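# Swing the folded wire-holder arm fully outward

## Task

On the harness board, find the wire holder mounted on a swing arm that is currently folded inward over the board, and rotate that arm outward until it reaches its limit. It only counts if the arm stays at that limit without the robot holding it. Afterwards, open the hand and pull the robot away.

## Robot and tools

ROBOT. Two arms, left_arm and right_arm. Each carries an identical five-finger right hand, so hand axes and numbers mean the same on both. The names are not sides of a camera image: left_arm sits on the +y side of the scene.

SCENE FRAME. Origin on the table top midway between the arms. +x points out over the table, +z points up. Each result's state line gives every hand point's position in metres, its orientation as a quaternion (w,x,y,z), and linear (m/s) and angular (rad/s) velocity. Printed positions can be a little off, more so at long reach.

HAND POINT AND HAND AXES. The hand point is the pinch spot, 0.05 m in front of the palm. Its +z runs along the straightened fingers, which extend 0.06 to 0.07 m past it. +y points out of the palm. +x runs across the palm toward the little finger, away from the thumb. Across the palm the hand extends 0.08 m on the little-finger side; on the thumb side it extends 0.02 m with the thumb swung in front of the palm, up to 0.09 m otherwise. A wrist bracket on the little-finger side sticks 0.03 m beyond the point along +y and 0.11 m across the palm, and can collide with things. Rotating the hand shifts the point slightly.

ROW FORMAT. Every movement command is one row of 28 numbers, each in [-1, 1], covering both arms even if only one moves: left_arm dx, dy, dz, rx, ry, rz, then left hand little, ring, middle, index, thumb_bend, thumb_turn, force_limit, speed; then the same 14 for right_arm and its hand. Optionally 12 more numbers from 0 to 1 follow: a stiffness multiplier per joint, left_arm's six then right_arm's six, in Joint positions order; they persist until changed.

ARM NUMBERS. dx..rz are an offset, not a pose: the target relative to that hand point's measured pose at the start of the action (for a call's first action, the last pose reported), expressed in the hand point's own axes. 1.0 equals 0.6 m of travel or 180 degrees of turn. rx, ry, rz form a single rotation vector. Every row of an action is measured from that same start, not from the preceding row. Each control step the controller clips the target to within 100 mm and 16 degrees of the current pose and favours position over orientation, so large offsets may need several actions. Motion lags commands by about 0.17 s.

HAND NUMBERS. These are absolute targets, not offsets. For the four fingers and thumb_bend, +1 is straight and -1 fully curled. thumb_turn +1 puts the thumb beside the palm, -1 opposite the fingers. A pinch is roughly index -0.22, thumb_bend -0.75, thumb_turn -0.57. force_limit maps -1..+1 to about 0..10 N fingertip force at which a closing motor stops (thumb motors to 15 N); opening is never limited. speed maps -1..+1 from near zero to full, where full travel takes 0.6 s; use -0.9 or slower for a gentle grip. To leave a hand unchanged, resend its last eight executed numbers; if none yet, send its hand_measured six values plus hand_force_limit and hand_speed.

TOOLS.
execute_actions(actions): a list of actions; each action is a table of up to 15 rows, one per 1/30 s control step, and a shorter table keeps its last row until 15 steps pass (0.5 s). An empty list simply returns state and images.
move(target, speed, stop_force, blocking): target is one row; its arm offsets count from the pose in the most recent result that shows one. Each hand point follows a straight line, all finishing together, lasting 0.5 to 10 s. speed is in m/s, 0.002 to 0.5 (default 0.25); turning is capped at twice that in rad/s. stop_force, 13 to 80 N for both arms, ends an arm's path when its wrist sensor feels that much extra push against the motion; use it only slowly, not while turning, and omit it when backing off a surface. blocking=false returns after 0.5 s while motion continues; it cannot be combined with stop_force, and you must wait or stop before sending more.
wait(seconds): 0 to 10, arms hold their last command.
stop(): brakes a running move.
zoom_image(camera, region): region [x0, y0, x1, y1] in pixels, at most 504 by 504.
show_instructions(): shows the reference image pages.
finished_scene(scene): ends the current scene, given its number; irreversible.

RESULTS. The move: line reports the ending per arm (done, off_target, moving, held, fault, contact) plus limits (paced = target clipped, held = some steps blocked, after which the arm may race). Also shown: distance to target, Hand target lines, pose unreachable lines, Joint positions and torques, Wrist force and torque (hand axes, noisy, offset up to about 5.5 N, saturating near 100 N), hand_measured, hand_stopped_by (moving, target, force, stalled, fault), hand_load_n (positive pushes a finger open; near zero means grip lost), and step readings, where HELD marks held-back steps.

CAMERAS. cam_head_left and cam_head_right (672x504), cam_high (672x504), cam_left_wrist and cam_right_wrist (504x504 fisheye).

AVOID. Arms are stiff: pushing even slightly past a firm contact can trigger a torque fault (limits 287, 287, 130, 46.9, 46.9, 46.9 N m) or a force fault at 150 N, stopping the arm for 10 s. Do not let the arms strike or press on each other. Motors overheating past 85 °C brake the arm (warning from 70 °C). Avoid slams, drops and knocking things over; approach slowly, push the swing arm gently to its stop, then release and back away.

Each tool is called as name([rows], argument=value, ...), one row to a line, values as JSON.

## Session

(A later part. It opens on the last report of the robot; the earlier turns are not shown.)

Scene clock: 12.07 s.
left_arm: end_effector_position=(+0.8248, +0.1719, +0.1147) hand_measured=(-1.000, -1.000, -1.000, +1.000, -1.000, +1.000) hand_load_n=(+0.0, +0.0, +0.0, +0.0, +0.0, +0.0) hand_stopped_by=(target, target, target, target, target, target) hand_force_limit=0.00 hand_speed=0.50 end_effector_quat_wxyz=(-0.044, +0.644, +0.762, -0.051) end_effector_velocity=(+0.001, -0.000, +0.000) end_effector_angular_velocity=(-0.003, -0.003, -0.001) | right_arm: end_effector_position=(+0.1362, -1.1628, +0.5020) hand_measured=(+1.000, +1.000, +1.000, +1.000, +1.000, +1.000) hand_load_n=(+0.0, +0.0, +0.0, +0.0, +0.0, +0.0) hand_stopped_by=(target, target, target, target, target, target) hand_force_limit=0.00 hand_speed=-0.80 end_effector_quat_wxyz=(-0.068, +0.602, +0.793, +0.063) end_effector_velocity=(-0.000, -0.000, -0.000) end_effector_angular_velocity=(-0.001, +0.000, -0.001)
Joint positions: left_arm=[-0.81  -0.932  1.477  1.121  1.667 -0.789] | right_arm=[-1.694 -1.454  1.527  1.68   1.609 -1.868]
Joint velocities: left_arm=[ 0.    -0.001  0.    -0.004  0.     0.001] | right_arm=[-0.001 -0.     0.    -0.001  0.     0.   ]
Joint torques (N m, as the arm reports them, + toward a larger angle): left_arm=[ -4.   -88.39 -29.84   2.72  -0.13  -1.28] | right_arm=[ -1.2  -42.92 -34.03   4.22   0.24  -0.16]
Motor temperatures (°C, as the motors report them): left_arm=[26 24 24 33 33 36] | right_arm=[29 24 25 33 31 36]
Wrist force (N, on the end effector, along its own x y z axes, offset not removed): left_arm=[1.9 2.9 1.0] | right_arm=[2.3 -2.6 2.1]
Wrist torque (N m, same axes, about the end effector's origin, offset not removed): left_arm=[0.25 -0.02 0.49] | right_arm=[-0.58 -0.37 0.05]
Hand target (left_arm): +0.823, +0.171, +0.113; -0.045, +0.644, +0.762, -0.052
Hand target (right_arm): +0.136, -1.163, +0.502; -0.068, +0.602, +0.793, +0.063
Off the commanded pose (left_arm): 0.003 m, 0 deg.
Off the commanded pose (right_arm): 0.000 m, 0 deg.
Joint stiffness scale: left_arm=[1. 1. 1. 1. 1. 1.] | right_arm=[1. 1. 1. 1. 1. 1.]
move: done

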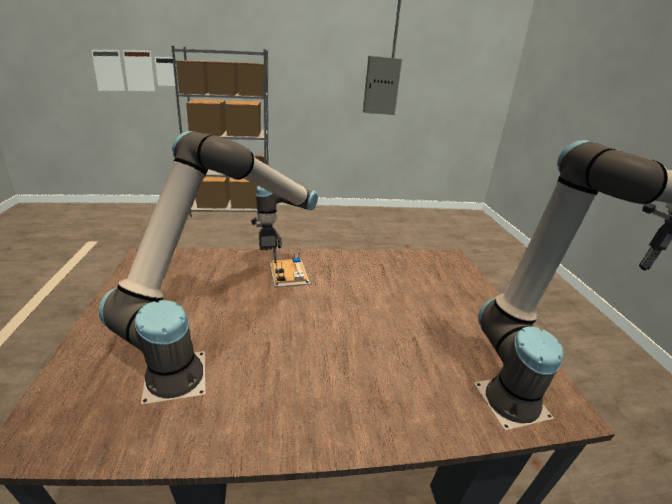

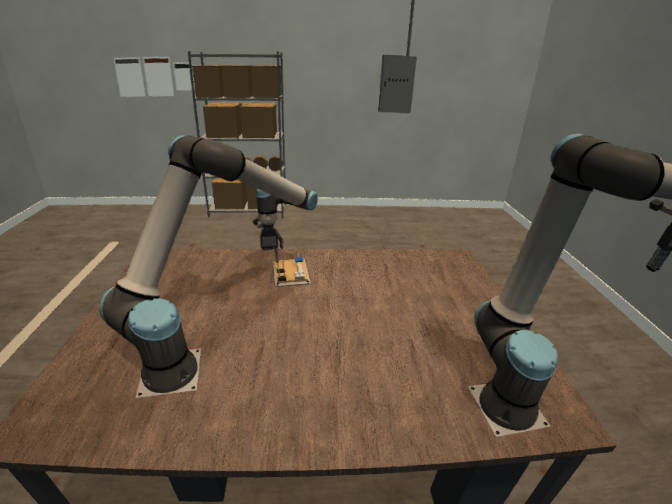

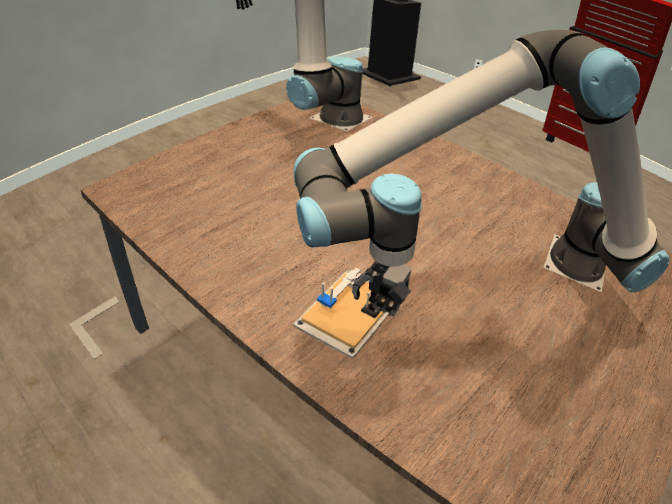

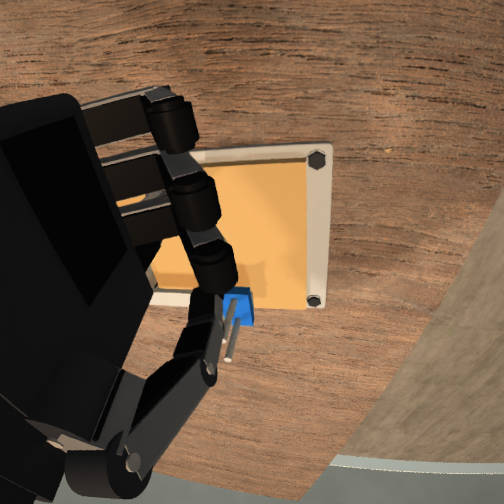

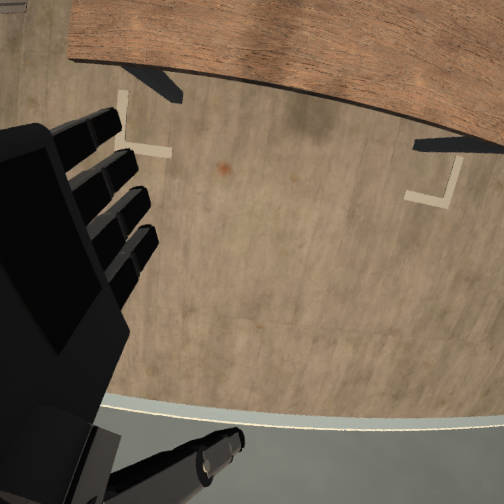

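move(target=[0,0.06,0,0,0,0,-1,-1,-1,1,-1,1,0,0.5,0,0,0,0,0,0,1,1,1,1,1,1,0,-0.8], speed=0.05, stop_force=15)

move(target=[-0.07,0,0.045,0,0,0,-1,-1,-1,1,-1,1,0,0.5,0,0,0,0,0,0,1,1,1,1,1,1,0,-0.8], speed=0.05, stop_force=15)

move(target=[-0.15,-0.02,0.012,0,0,0,-1,-1,-1,1,-1,1,0,0.5,0,0,0,0,0,0,1,1,1,1,1,1,0,-0.8], speed=0.04, stop_force=30)

zoom_image(camera="cam_head_left", region=[240,220,340,300])

Scene clock: 17.37 s.
left_arm: end_effector_position=(+0.8578, +0.1773, +0.1095) hand_measured=(-1.000, -1.000, -1.000, +1.000, -1.000, +1.000) hand_load_n=(+0.0, +0.0, +0.0, +0.0, +0.0, +0.0) hand_stopped_by=(target, target, target, target, target, target) hand_force_limit=0.00 hand_speed=0.50 end_effector_quat_wxyz=(-0.044, +0.644, +0.762, -0.052) end_effector_velocity=(+0.002, -0.002, +0.003) end_effector_angular_velocity=(-0.002, -0.003, -0.005) | right_arm: end_effector_position=(+0.1362, -1.1628, +0.5020) hand_measured=(+1.000, +1.000, +1.000, +1.000, +1.000, +1.000) hand_load_n=(+0.0, +0.0, +0.0, +0.0, +0.0, +0.0) hand_stopped_by=(target, target, target, target, target, target) hand_force_limit=0.00 hand_speed=-0.80 end_effector_quat_wxyz=(-0.068, +0.602, +0.793, +0.063) end_effector_velocity=(+0.000, +0.000, +0.000) end_effector_angular_velocity=(+0.001, +0.000, -0.001)
Joint positions: left_arm=[-0.778 -0.885  1.406  1.15   1.665 -0.757] | right_arm=[-1.694 -1.454  1.527  1.68   1.609 -1.868]
Joint velocities: left_arm=[-0.001  0.    -0.008  0.005 -0.     0.004] | right_arm=[ 0.    -0.     0.     0.001  0.     0.001]
Joint torques (N m, as the arm reports them, + toward a larger angle): left_arm=[ -0.47 -91.74 -35.35   3.96  -0.17  -0.3 ] | right_arm=[ -2.56 -42.94 -34.6    4.07   0.15   0.09]
Motor temperatures (°C, as the motors report them): left_arm=[26 24 24 33 33 36] | right_arm=[29 24 25 33 31 36]
Wrist force (N, on the end effector, along its own x y z axes, offset not removed): left_arm=[2.6 -1.2 -3.2] | right_arm=[2.9 -1.5 -0.9]
Wrist torque (N m, same axes, about the end effector's origin, offset not removed): left_arm=[0.10 -0.11 0.36] | right_arm=[-0.23 -0.38 0.20]
Hand target (left_arm): +0.860, +0.178, +0.110; -0.044, +0.644, +0.762, -0.052
Hand target (right_arm): +0.136, -1.163, +0.502; -0.068, +0.602, +0.793, +0.063
Off the commanded pose (left_arm): 0.002 m, 0 deg.
Off the commanded pose (right_arm): 0.000 m, 0 deg.
Joint stiffness scale: left_arm=[1. 1. 1. 1. 1. 1.] | right_arm=[1. 1. 1. 1. 1. 1.]
move: done

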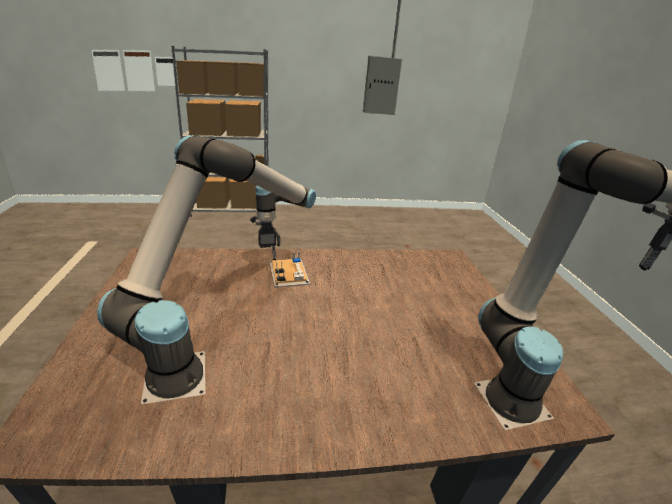

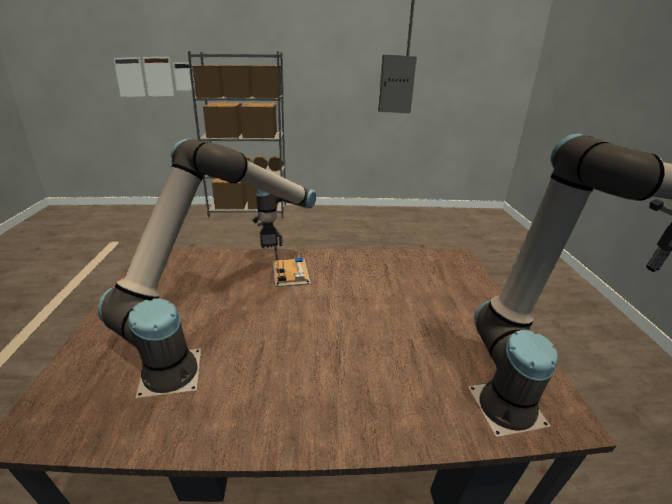

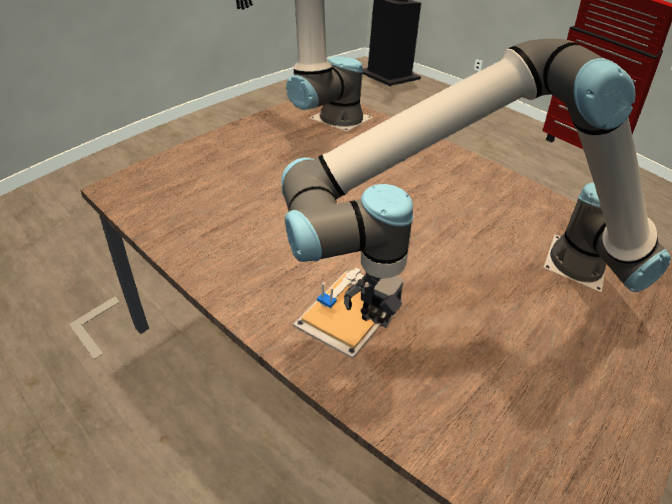

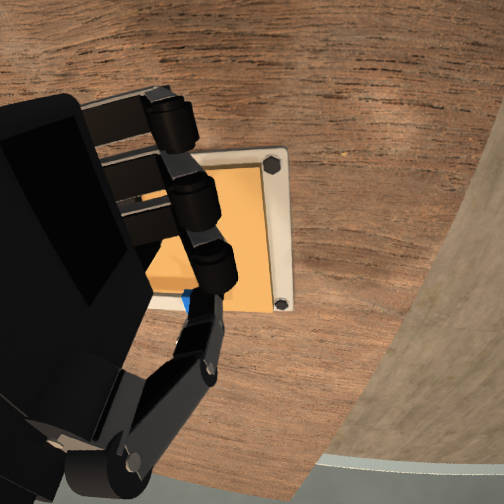

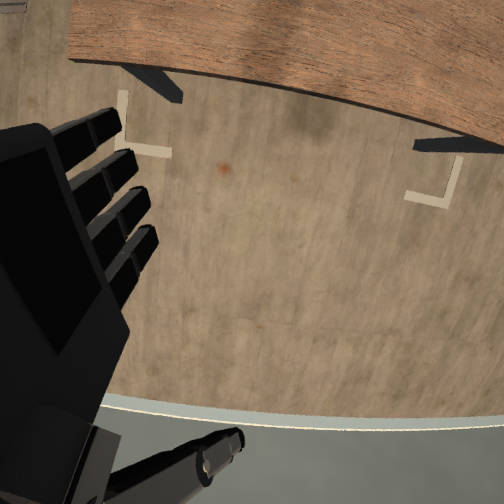

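Scene clock: 18.80 s.
left_arm: end_effector_position=(+0.8599, +0.1376, +0.0822) hand_measured=(-1.000, -1.000, -1.000, +1.000, -1.000, +1.000) hand_load_n=(+0.0, +0.0, +0.0, +0.0, +0.0, +0.0) hand_stopped_by=(target, target, target, target, target, target) hand_force_limit=0.00 hand_speed=0.50 end_effector_quat_wxyz=(-0.046, +0.644, +0.762, -0.052) end_effector_velocity=(+0.003, -0.002, +0.002) end_effector_angular_velocity=(-0.003, -0.005, +0.004) | right_arm: end_effector_position=(+0.1362, -1.1628, +0.5020) hand_measured=(+1.000, +1.000, +1.000, +1.000, +1.000, +1.000) hand_load_n=(+0.0, +0.0, +0.0, +0.0, +0.0, +0.0) hand_stopped_by=(target, target, target, target, target, target) hand_force_limit=0.00 hand_speed=-0.80 end_effector_quat_wxyz=(-0.068, +0.602, +0.793, +0.063) end_effector_velocity=(+0.000, +0.000, +0.000) end_effector_angular_velocity=(+0.000, -0.000, +0.001)
Joint positions: left_arm=[-0.819 -0.836  1.372  1.134  1.668 -0.797] | right_arm=[-1.694 -1.454  1.527  1.68   1.609 -1.868]
Joint velocities: left_arm=[ 0.     0.    -0.006 -0.    -0.    -0.004] | right_arm=[-0.    -0.    -0.     0.001 -0.    -0.001]
Joint torques (N m, as the arm reports them, + toward a larger angle): left_arm=[ -3.26 -93.59 -35.45   3.39   1.14  -1.34] | right_arm=[ -0.12 -42.84 -34.47   4.28   0.23  -0.09]
Motor temperatures (°C, as the motors report them): left_arm=[26 24 24 33 33 36] | right_arm=[29 24 25 33 31 36]
Wrist force (N, on the end effector, along its own x y z axes, offset not removed): left_arm=[1.1 -2.4 1.5] | right_arm=[4.4 0.7 -2.2]
Wrist torque (N m, same axes, about the end effector's origin, offset not removed): left_arm=[-0.44 -0.13 0.28] | right_arm=[0.25 -0.53 0.29]
Hand target (left_arm): +0.861, +0.135, +0.083; -0.044, +0.644, +0.762, -0.052
Hand target (right_arm): +0.136, -1.163, +0.502; -0.068, +0.602, +0.793, +0.063
Off the commanded pose (left_arm): 0.003 m, 0 deg.
Off the commanded pose (right_arm): 0.000 m, 0 deg.
Joint stiffness scale: left_arm=[1. 1. 1. 1. 1. 1.] | right_arm=[1. 1. 1. 1. 1. 1.]
move: done

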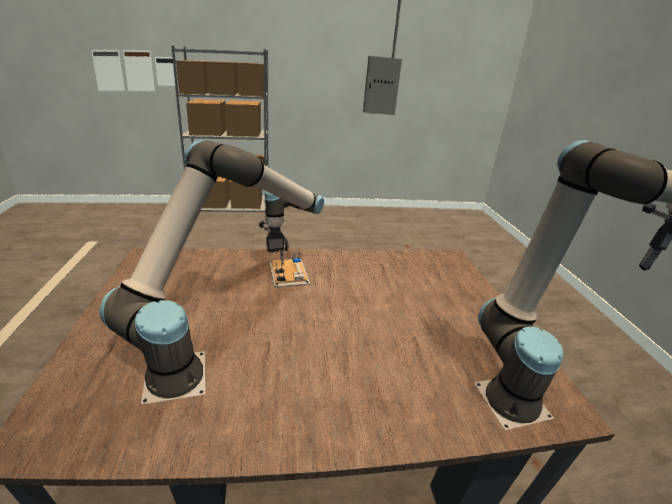

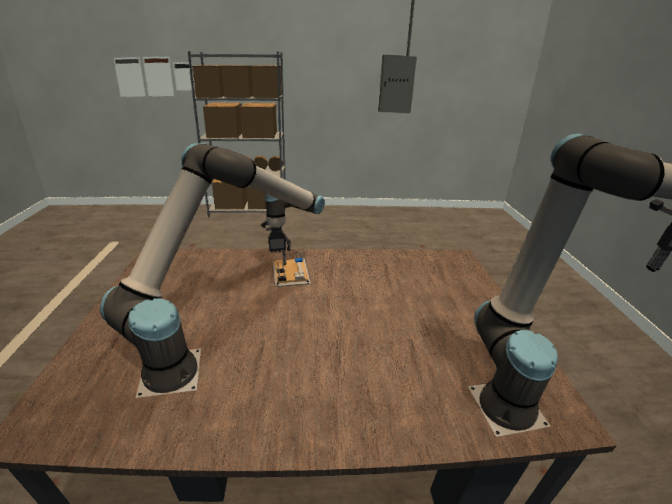

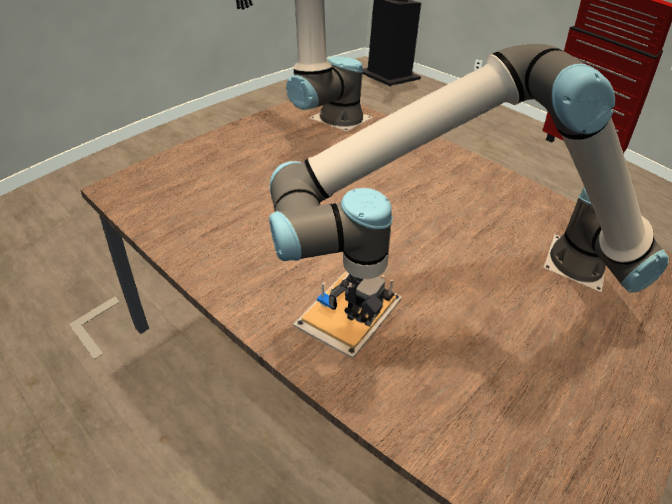

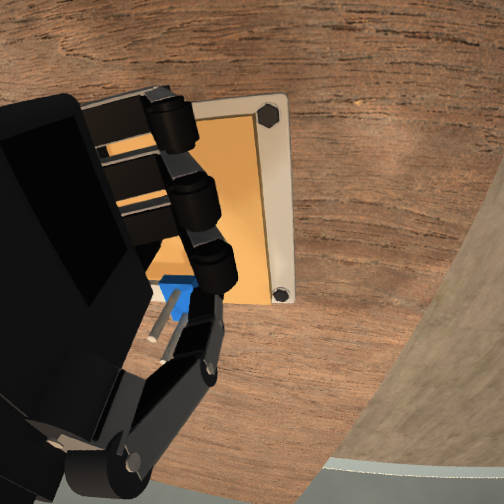

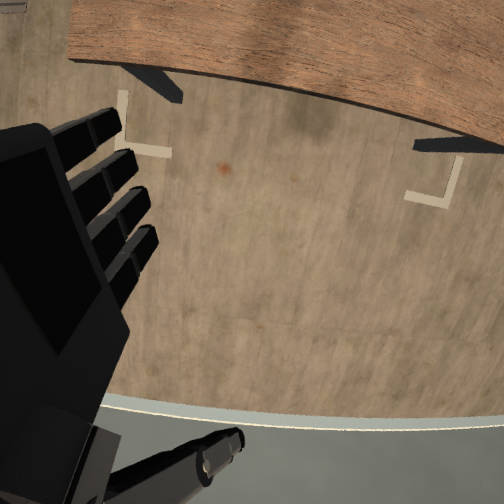

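Scene clock: 21.50 s.
left_arm: end_effector_position=(+0.8624, +0.0509, +0.0766) hand_measured=(-1.000, -1.000, -1.000, +1.000, -1.000, +1.000) hand_load_n=(+0.0, +0.0, +0.0, -0.5, +0.0, +0.0) hand_stopped_by=(target, target, target, target, target, target) hand_force_limit=0.00 hand_speed=0.50 end_effector_quat_wxyz=(-0.047, +0.644, +0.762, -0.050) end_effector_velocity=(+0.000, -0.000, +0.001) end_effector_angular_velocity=(+0.000, +0.001, +0.003) | right_arm: end_effector_position=(+0.1362, -1.1628, +0.5020) hand_measured=(+1.000, +1.000, +1.000, +1.000, +1.000, +1.000) hand_load_n=(+0.0, +0.0, +0.0, +0.0, +0.0, +0.0) hand_stopped_by=(target, target, target, target, target, target) hand_force_limit=0.00 hand_speed=-0.80 end_effector_quat_wxyz=(-0.068, +0.602, +0.793, +0.063) end_effector_velocity=(-0.000, +0.000, -0.000) end_effector_angular_velocity=(+0.000, +0.000, -0.001)
Joint positions: left_arm=[-0.902 -0.77   1.258  1.174  1.673 -0.882] | right_arm=[-1.694 -1.454  1.527  1.68   1.609 -1.868]
Joint velocities: left_arm=[-0.    -0.001 -0.001  0.002  0.001 -0.003] | right_arm=[ 0.     0.     0.001 -0.     0.     0.001]
Joint torques (N m, as the arm reports them, + toward a larger angle): left_arm=[ -5.96 -95.79 -38.36   3.95   2.15  -0.61] | right_arm=[ -1.16 -43.7  -34.68   4.33   0.58  -0.23]
Motor temperatures (°C, as the motors report them): left_arm=[26 24 24 33 33 36] | right_arm=[29 24 25 33 31 36]
Wrist force (N, on the end effector, along its own x y z axes, offset not removed): left_arm=[3.6 0.4 -4.0] | right_arm=[1.6 -1.0 -2.3]
Wrist torque (N m, same axes, about the end effector's origin, offset not removed): left_arm=[0.19 0.38 0.46] | right_arm=[-0.06 -0.14 0.04]
Hand target (left_arm): +0.862, +0.047, +0.077; -0.046, +0.644, +0.762, -0.051
Hand target (right_arm): +0.136, -1.163, +0.502; -0.068, +0.602, +0.793, +0.063
Off the commanded pose (left_arm): 0.004 m, 0 deg.
Off the commanded pose (right_arm): 0.000 m, 0 deg.
Joint stiffness scale: left_arm=[1. 1. 1. 1. 1. 1.] | right_arm=[1. 1. 1. 1. 1. 1.]
move: off_target (left_arm)

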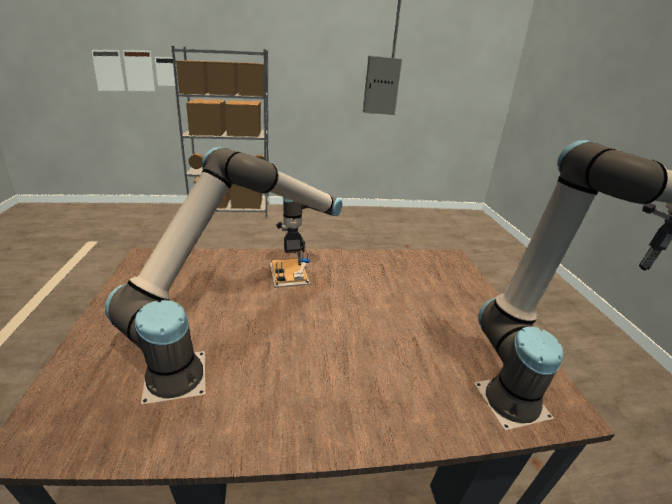

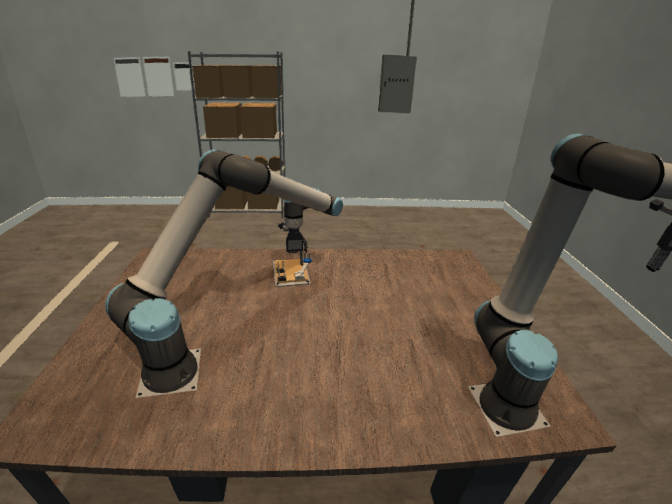

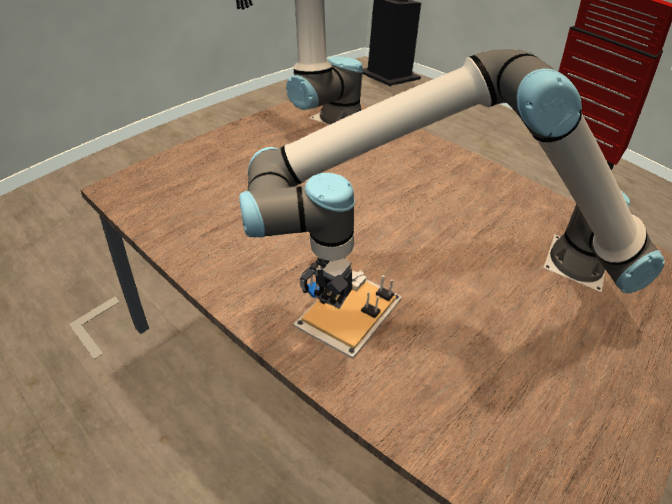

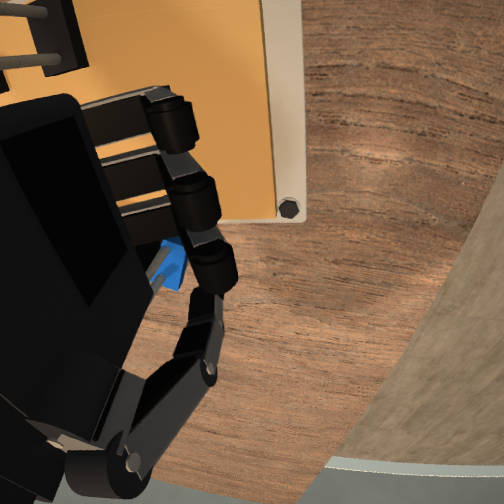

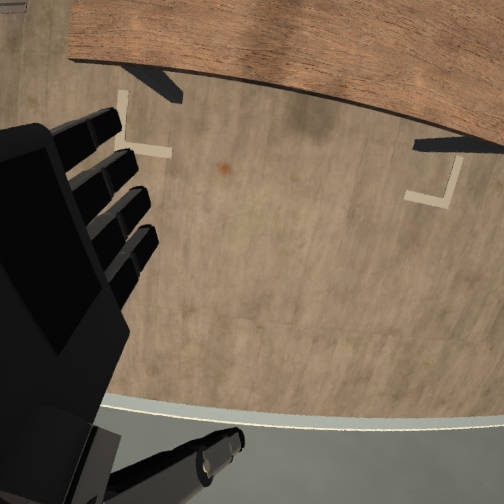

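Region (240, 220, 340, 300) of cam_head_left's 672x504 image, scaled by 5.040, with more detail than that image has; it fills the top 403 rows of this view, and the rest is white.

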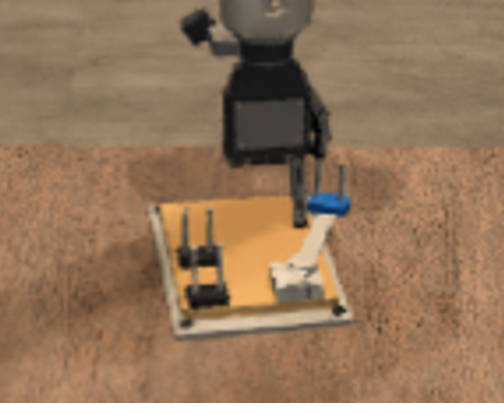

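move(target=[-0.07,-0.02,0,0,0,0,-1,-1,-1,1,-1,1,0,0.5,0,0,0,0,0,0,1,1,1,1,1,1,0,-0.8], speed=0.04, stop_force=30)

move(target=[-0.07,-0.09,0.005,0,0,0,-1,-1,-1,1,-1,1,0,0.5,0,0,0,0,0,0,1,1,1,1,1,1,0,-0.8], speed=0.04, stop_force=30)

zoom_image(camera="cam_head_left", region=[260,220,360,300])

Scene clock: 25.60 s.
left_arm: end_effector_position=(+0.8580, +0.0116, +0.0775) hand_measured=(-1.000, -1.000, -1.000, +1.000, -1.000, +1.000) hand_load_n=(+0.0, +0.0, +0.0, -1.0, +0.0, +0.0) hand_stopped_by=(target, target, target, target, target, target) hand_force_limit=0.00 hand_speed=0.50 end_effector_quat_wxyz=(-0.048, +0.643, +0.763, -0.049) end_effector_velocity=(+0.000, -0.000, +0.001) end_effector_angular_velocity=(-0.000, -0.000, +0.003) | right_arm: end_effector_position=(+0.1362, -1.1628, +0.5020) hand_measured=(+1.000, +1.000, +1.000, +1.000, +1.000, +1.000) hand_load_n=(+0.0, +0.0, +0.0, +0.0, +0.0, +0.0) hand_stopped_by=(target, target, target, target, target, target) hand_force_limit=0.00 hand_speed=-0.80 end_effector_quat_wxyz=(-0.068, +0.602, +0.793, +0.063) end_effector_velocity=(+0.000, +0.001, -0.000) end_effector_angular_velocity=(+0.003, -0.001, +0.001)
Joint positions: left_arm=[-0.942 -0.744  1.209  1.197  1.673 -0.923] | right_arm=[-1.694 -1.454  1.527  1.68   1.609 -1.868]
Joint velocities: left_arm=[ 0.    -0.    -0.002  0.001  0.    -0.003] | right_arm=[-0.    -0.     0.001  0.002 -0.    -0.001]
Joint torques (N m, as the arm reports them, + toward a larger angle): left_arm=[ -4.85 -99.36 -40.93   3.66   1.82  -1.58] | right_arm=[  0.43 -42.29 -35.57   3.96   0.17  -0.18]
Motor temperatures (°C, as the motors report them): left_arm=[26 24 24 33 33 36] | right_arm=[29 24 25 33 31 36]
Wrist force (N, on the end effector, along its own x y z axes, offset not removed): left_arm=[4.9 -1.0 1.4] | right_arm=[2.2 -1.0 -0.7]
Wrist torque (N m, same axes, about the end effector's origin, offset not removed): left_arm=[-0.51 -0.06 0.47] | right_arm=[-0.06 -0.26 0.13]
Hand target (left_arm): +0.858, +0.008, +0.078; -0.047, +0.644, +0.762, -0.050
Hand target (right_arm): +0.136, -1.163, +0.502; -0.068, +0.602, +0.793, +0.063
Off the commanded pose (left_arm): 0.004 m, 0 deg.
Off the commanded pose (right_arm): 0.000 m, 0 deg.
Joint stiffness scale: left_arm=[1. 1. 1. 1. 1. 1.] | right_arm=[1. 1. 1. 1. 1. 1.]
move: off_target (left_arm)

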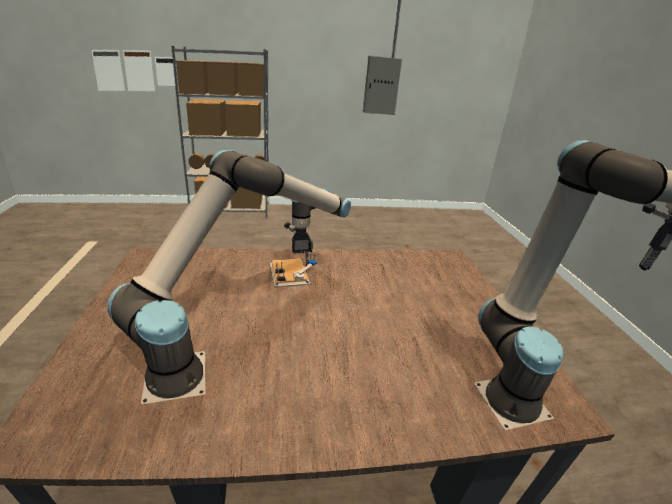

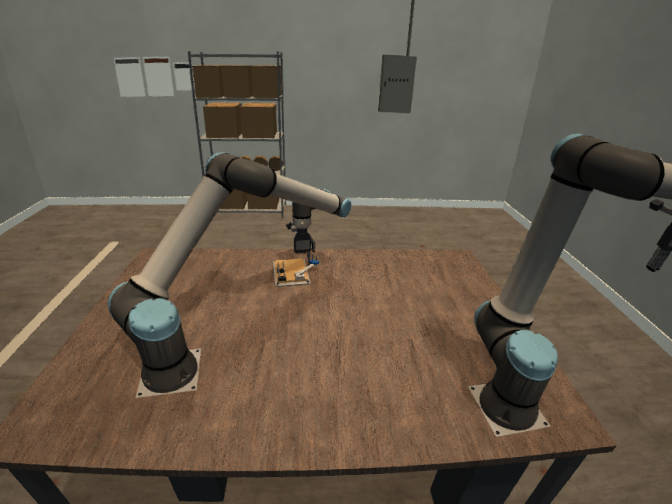

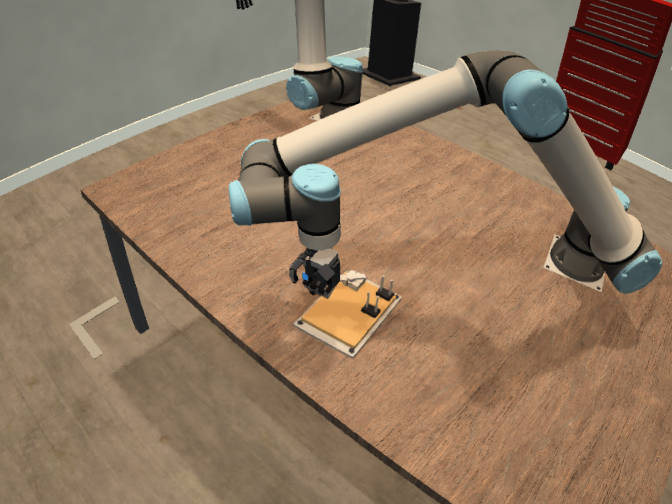

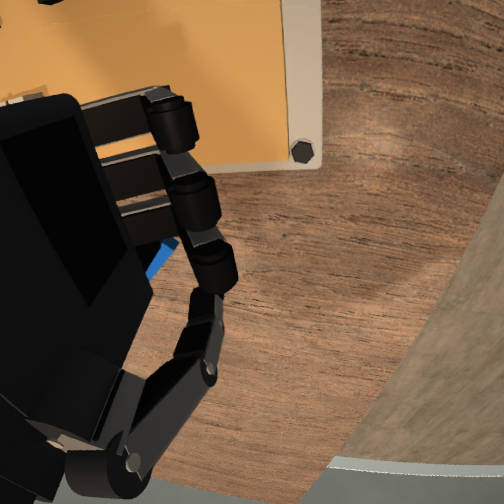

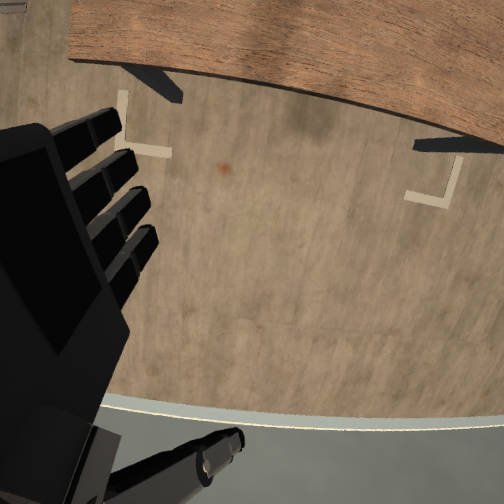

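Scene clock: 27.73 s.
left_arm: end_effector_position=(+0.8149, -0.0373, +0.0808) hand_measured=(-1.000, -1.000, -1.000, +1.000, -1.000, +1.000) hand_load_n=(+0.0, +0.0, +0.0, -2.0, +0.0, +0.0) hand_stopped_by=(target, target, target, target, target, target) hand_force_limit=0.00 hand_speed=0.50 end_effector_quat_wxyz=(-0.047, +0.643, +0.763, -0.047) end_effector_velocity=(-0.000, +0.000, +0.001) end_effector_angular_velocity=(-0.000, -0.000, +0.005) | right_arm: end_effector_position=(+0.1362, -1.1628, +0.5020) hand_measured=(+1.000, +1.000, +1.000, +1.000, +1.000, +1.000) hand_load_n=(+0.0, +0.0, +0.0, +0.0, +0.0, +0.0) hand_stopped_by=(target, target, target, target, target, target) hand_force_limit=0.00 hand_speed=-0.80 end_effector_quat_wxyz=(-0.068, +0.602, +0.793, +0.063) end_effector_velocity=(-0.000, -0.000, +0.001) end_effector_angular_velocity=(-0.000, +0.000, -0.002)
Joint positions: left_arm=[-1.02  -0.762  1.233  1.181  1.677 -1.003] | right_arm=[-1.694 -1.454  1.527  1.68   1.609 -1.868]
Joint velocities: left_arm=[-0.    -0.001  0.    -0.     0.001 -0.005] | right_arm=[-0.    -0.    -0.001  0.001 -0.     0.002]
Joint torques (N m, as the arm reports them, + toward a larger angle): left_arm=[  -6.84 -104.88  -31.9     3.2     1.49   -0.78] | right_arm=[  0.   -42.79 -34.24   4.67   0.55  -0.12]
Motor temperatures (°C, as the motors report them): left_arm=[26 24 24 33 33 36] | right_arm=[29 24 25 33 31 36]
Wrist force (N, on the end effector, along its own x y z axes, offset not removed): left_arm=[2.9 0.1 0.3] | right_arm=[3.0 0.5 -1.6]
Wrist torque (N m, same axes, about the end effector's origin, offset not removed): left_arm=[-0.44 -0.03 0.34] | right_arm=[0.11 -0.46 0.14]
Hand target (left_arm): +0.812, -0.039, +0.081; -0.048, +0.643, +0.763, -0.049
Hand target (right_arm): +0.136, -1.163, +0.502; -0.068, +0.602, +0.793, +0.063
Off the commanded pose (left_arm): 0.003 m, 0 deg.
Off the commanded pose (right_arm): 0.000 m, 0 deg.
Joint stiffness scale: left_arm=[1. 1. 1. 1. 1. 1.] | right_arm=[1. 1. 1. 1. 1. 1.]
move: done

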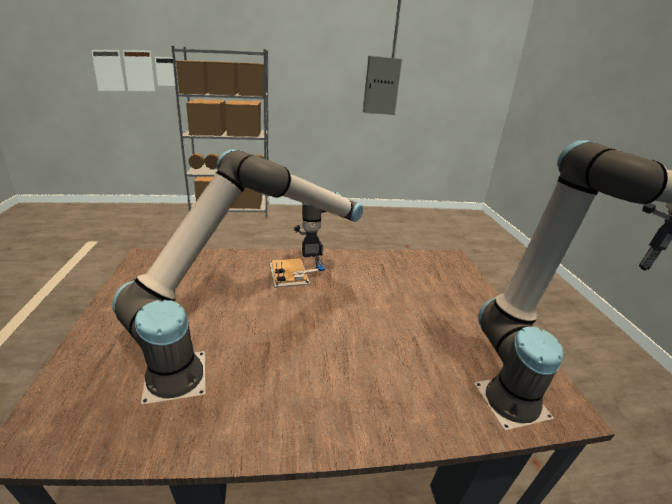

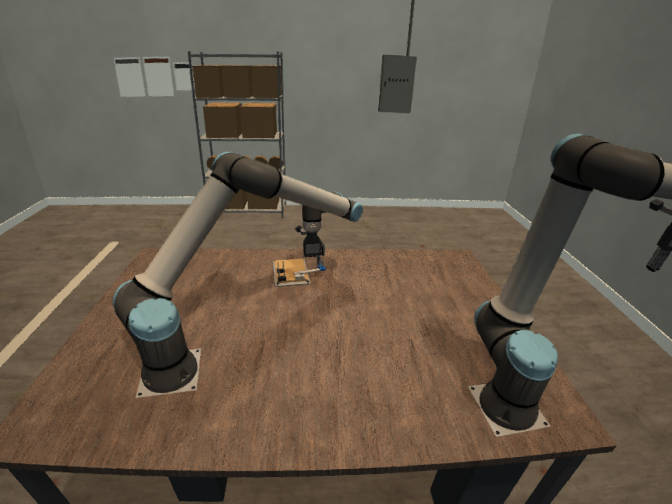

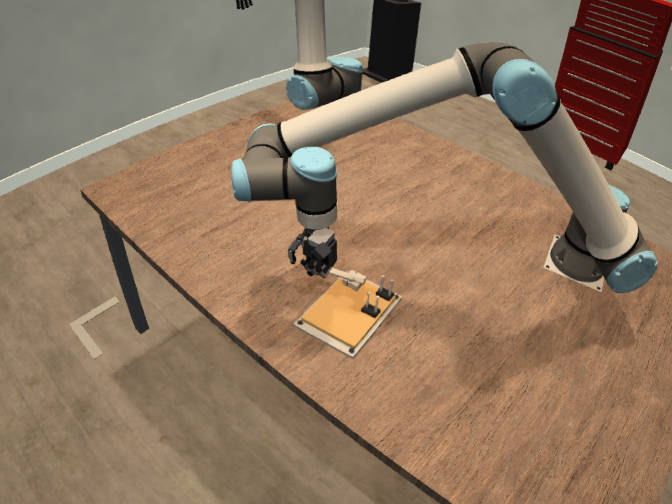

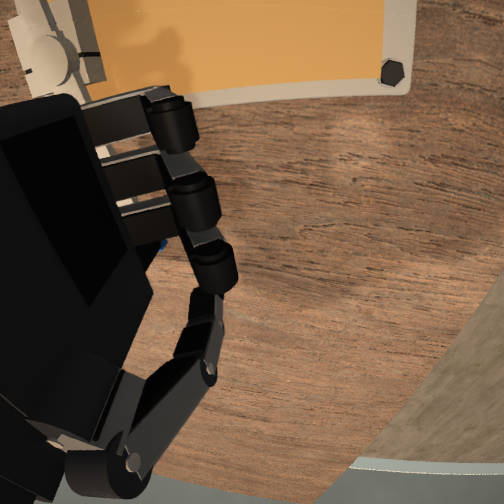

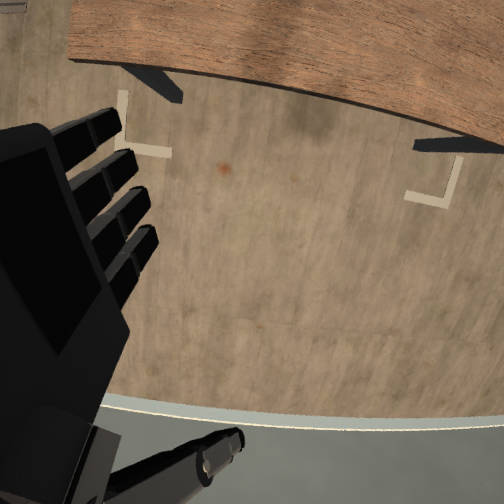

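Region (260, 220, 360, 300) of cam_head_left's 672x504 image, scaled by 5.040, with more detail than that image has; it fills the top 403 rows of this view, and the rest is white.

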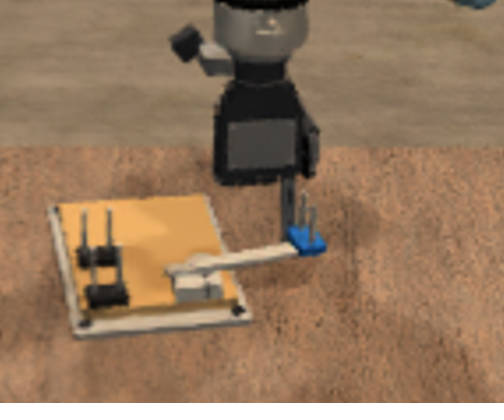

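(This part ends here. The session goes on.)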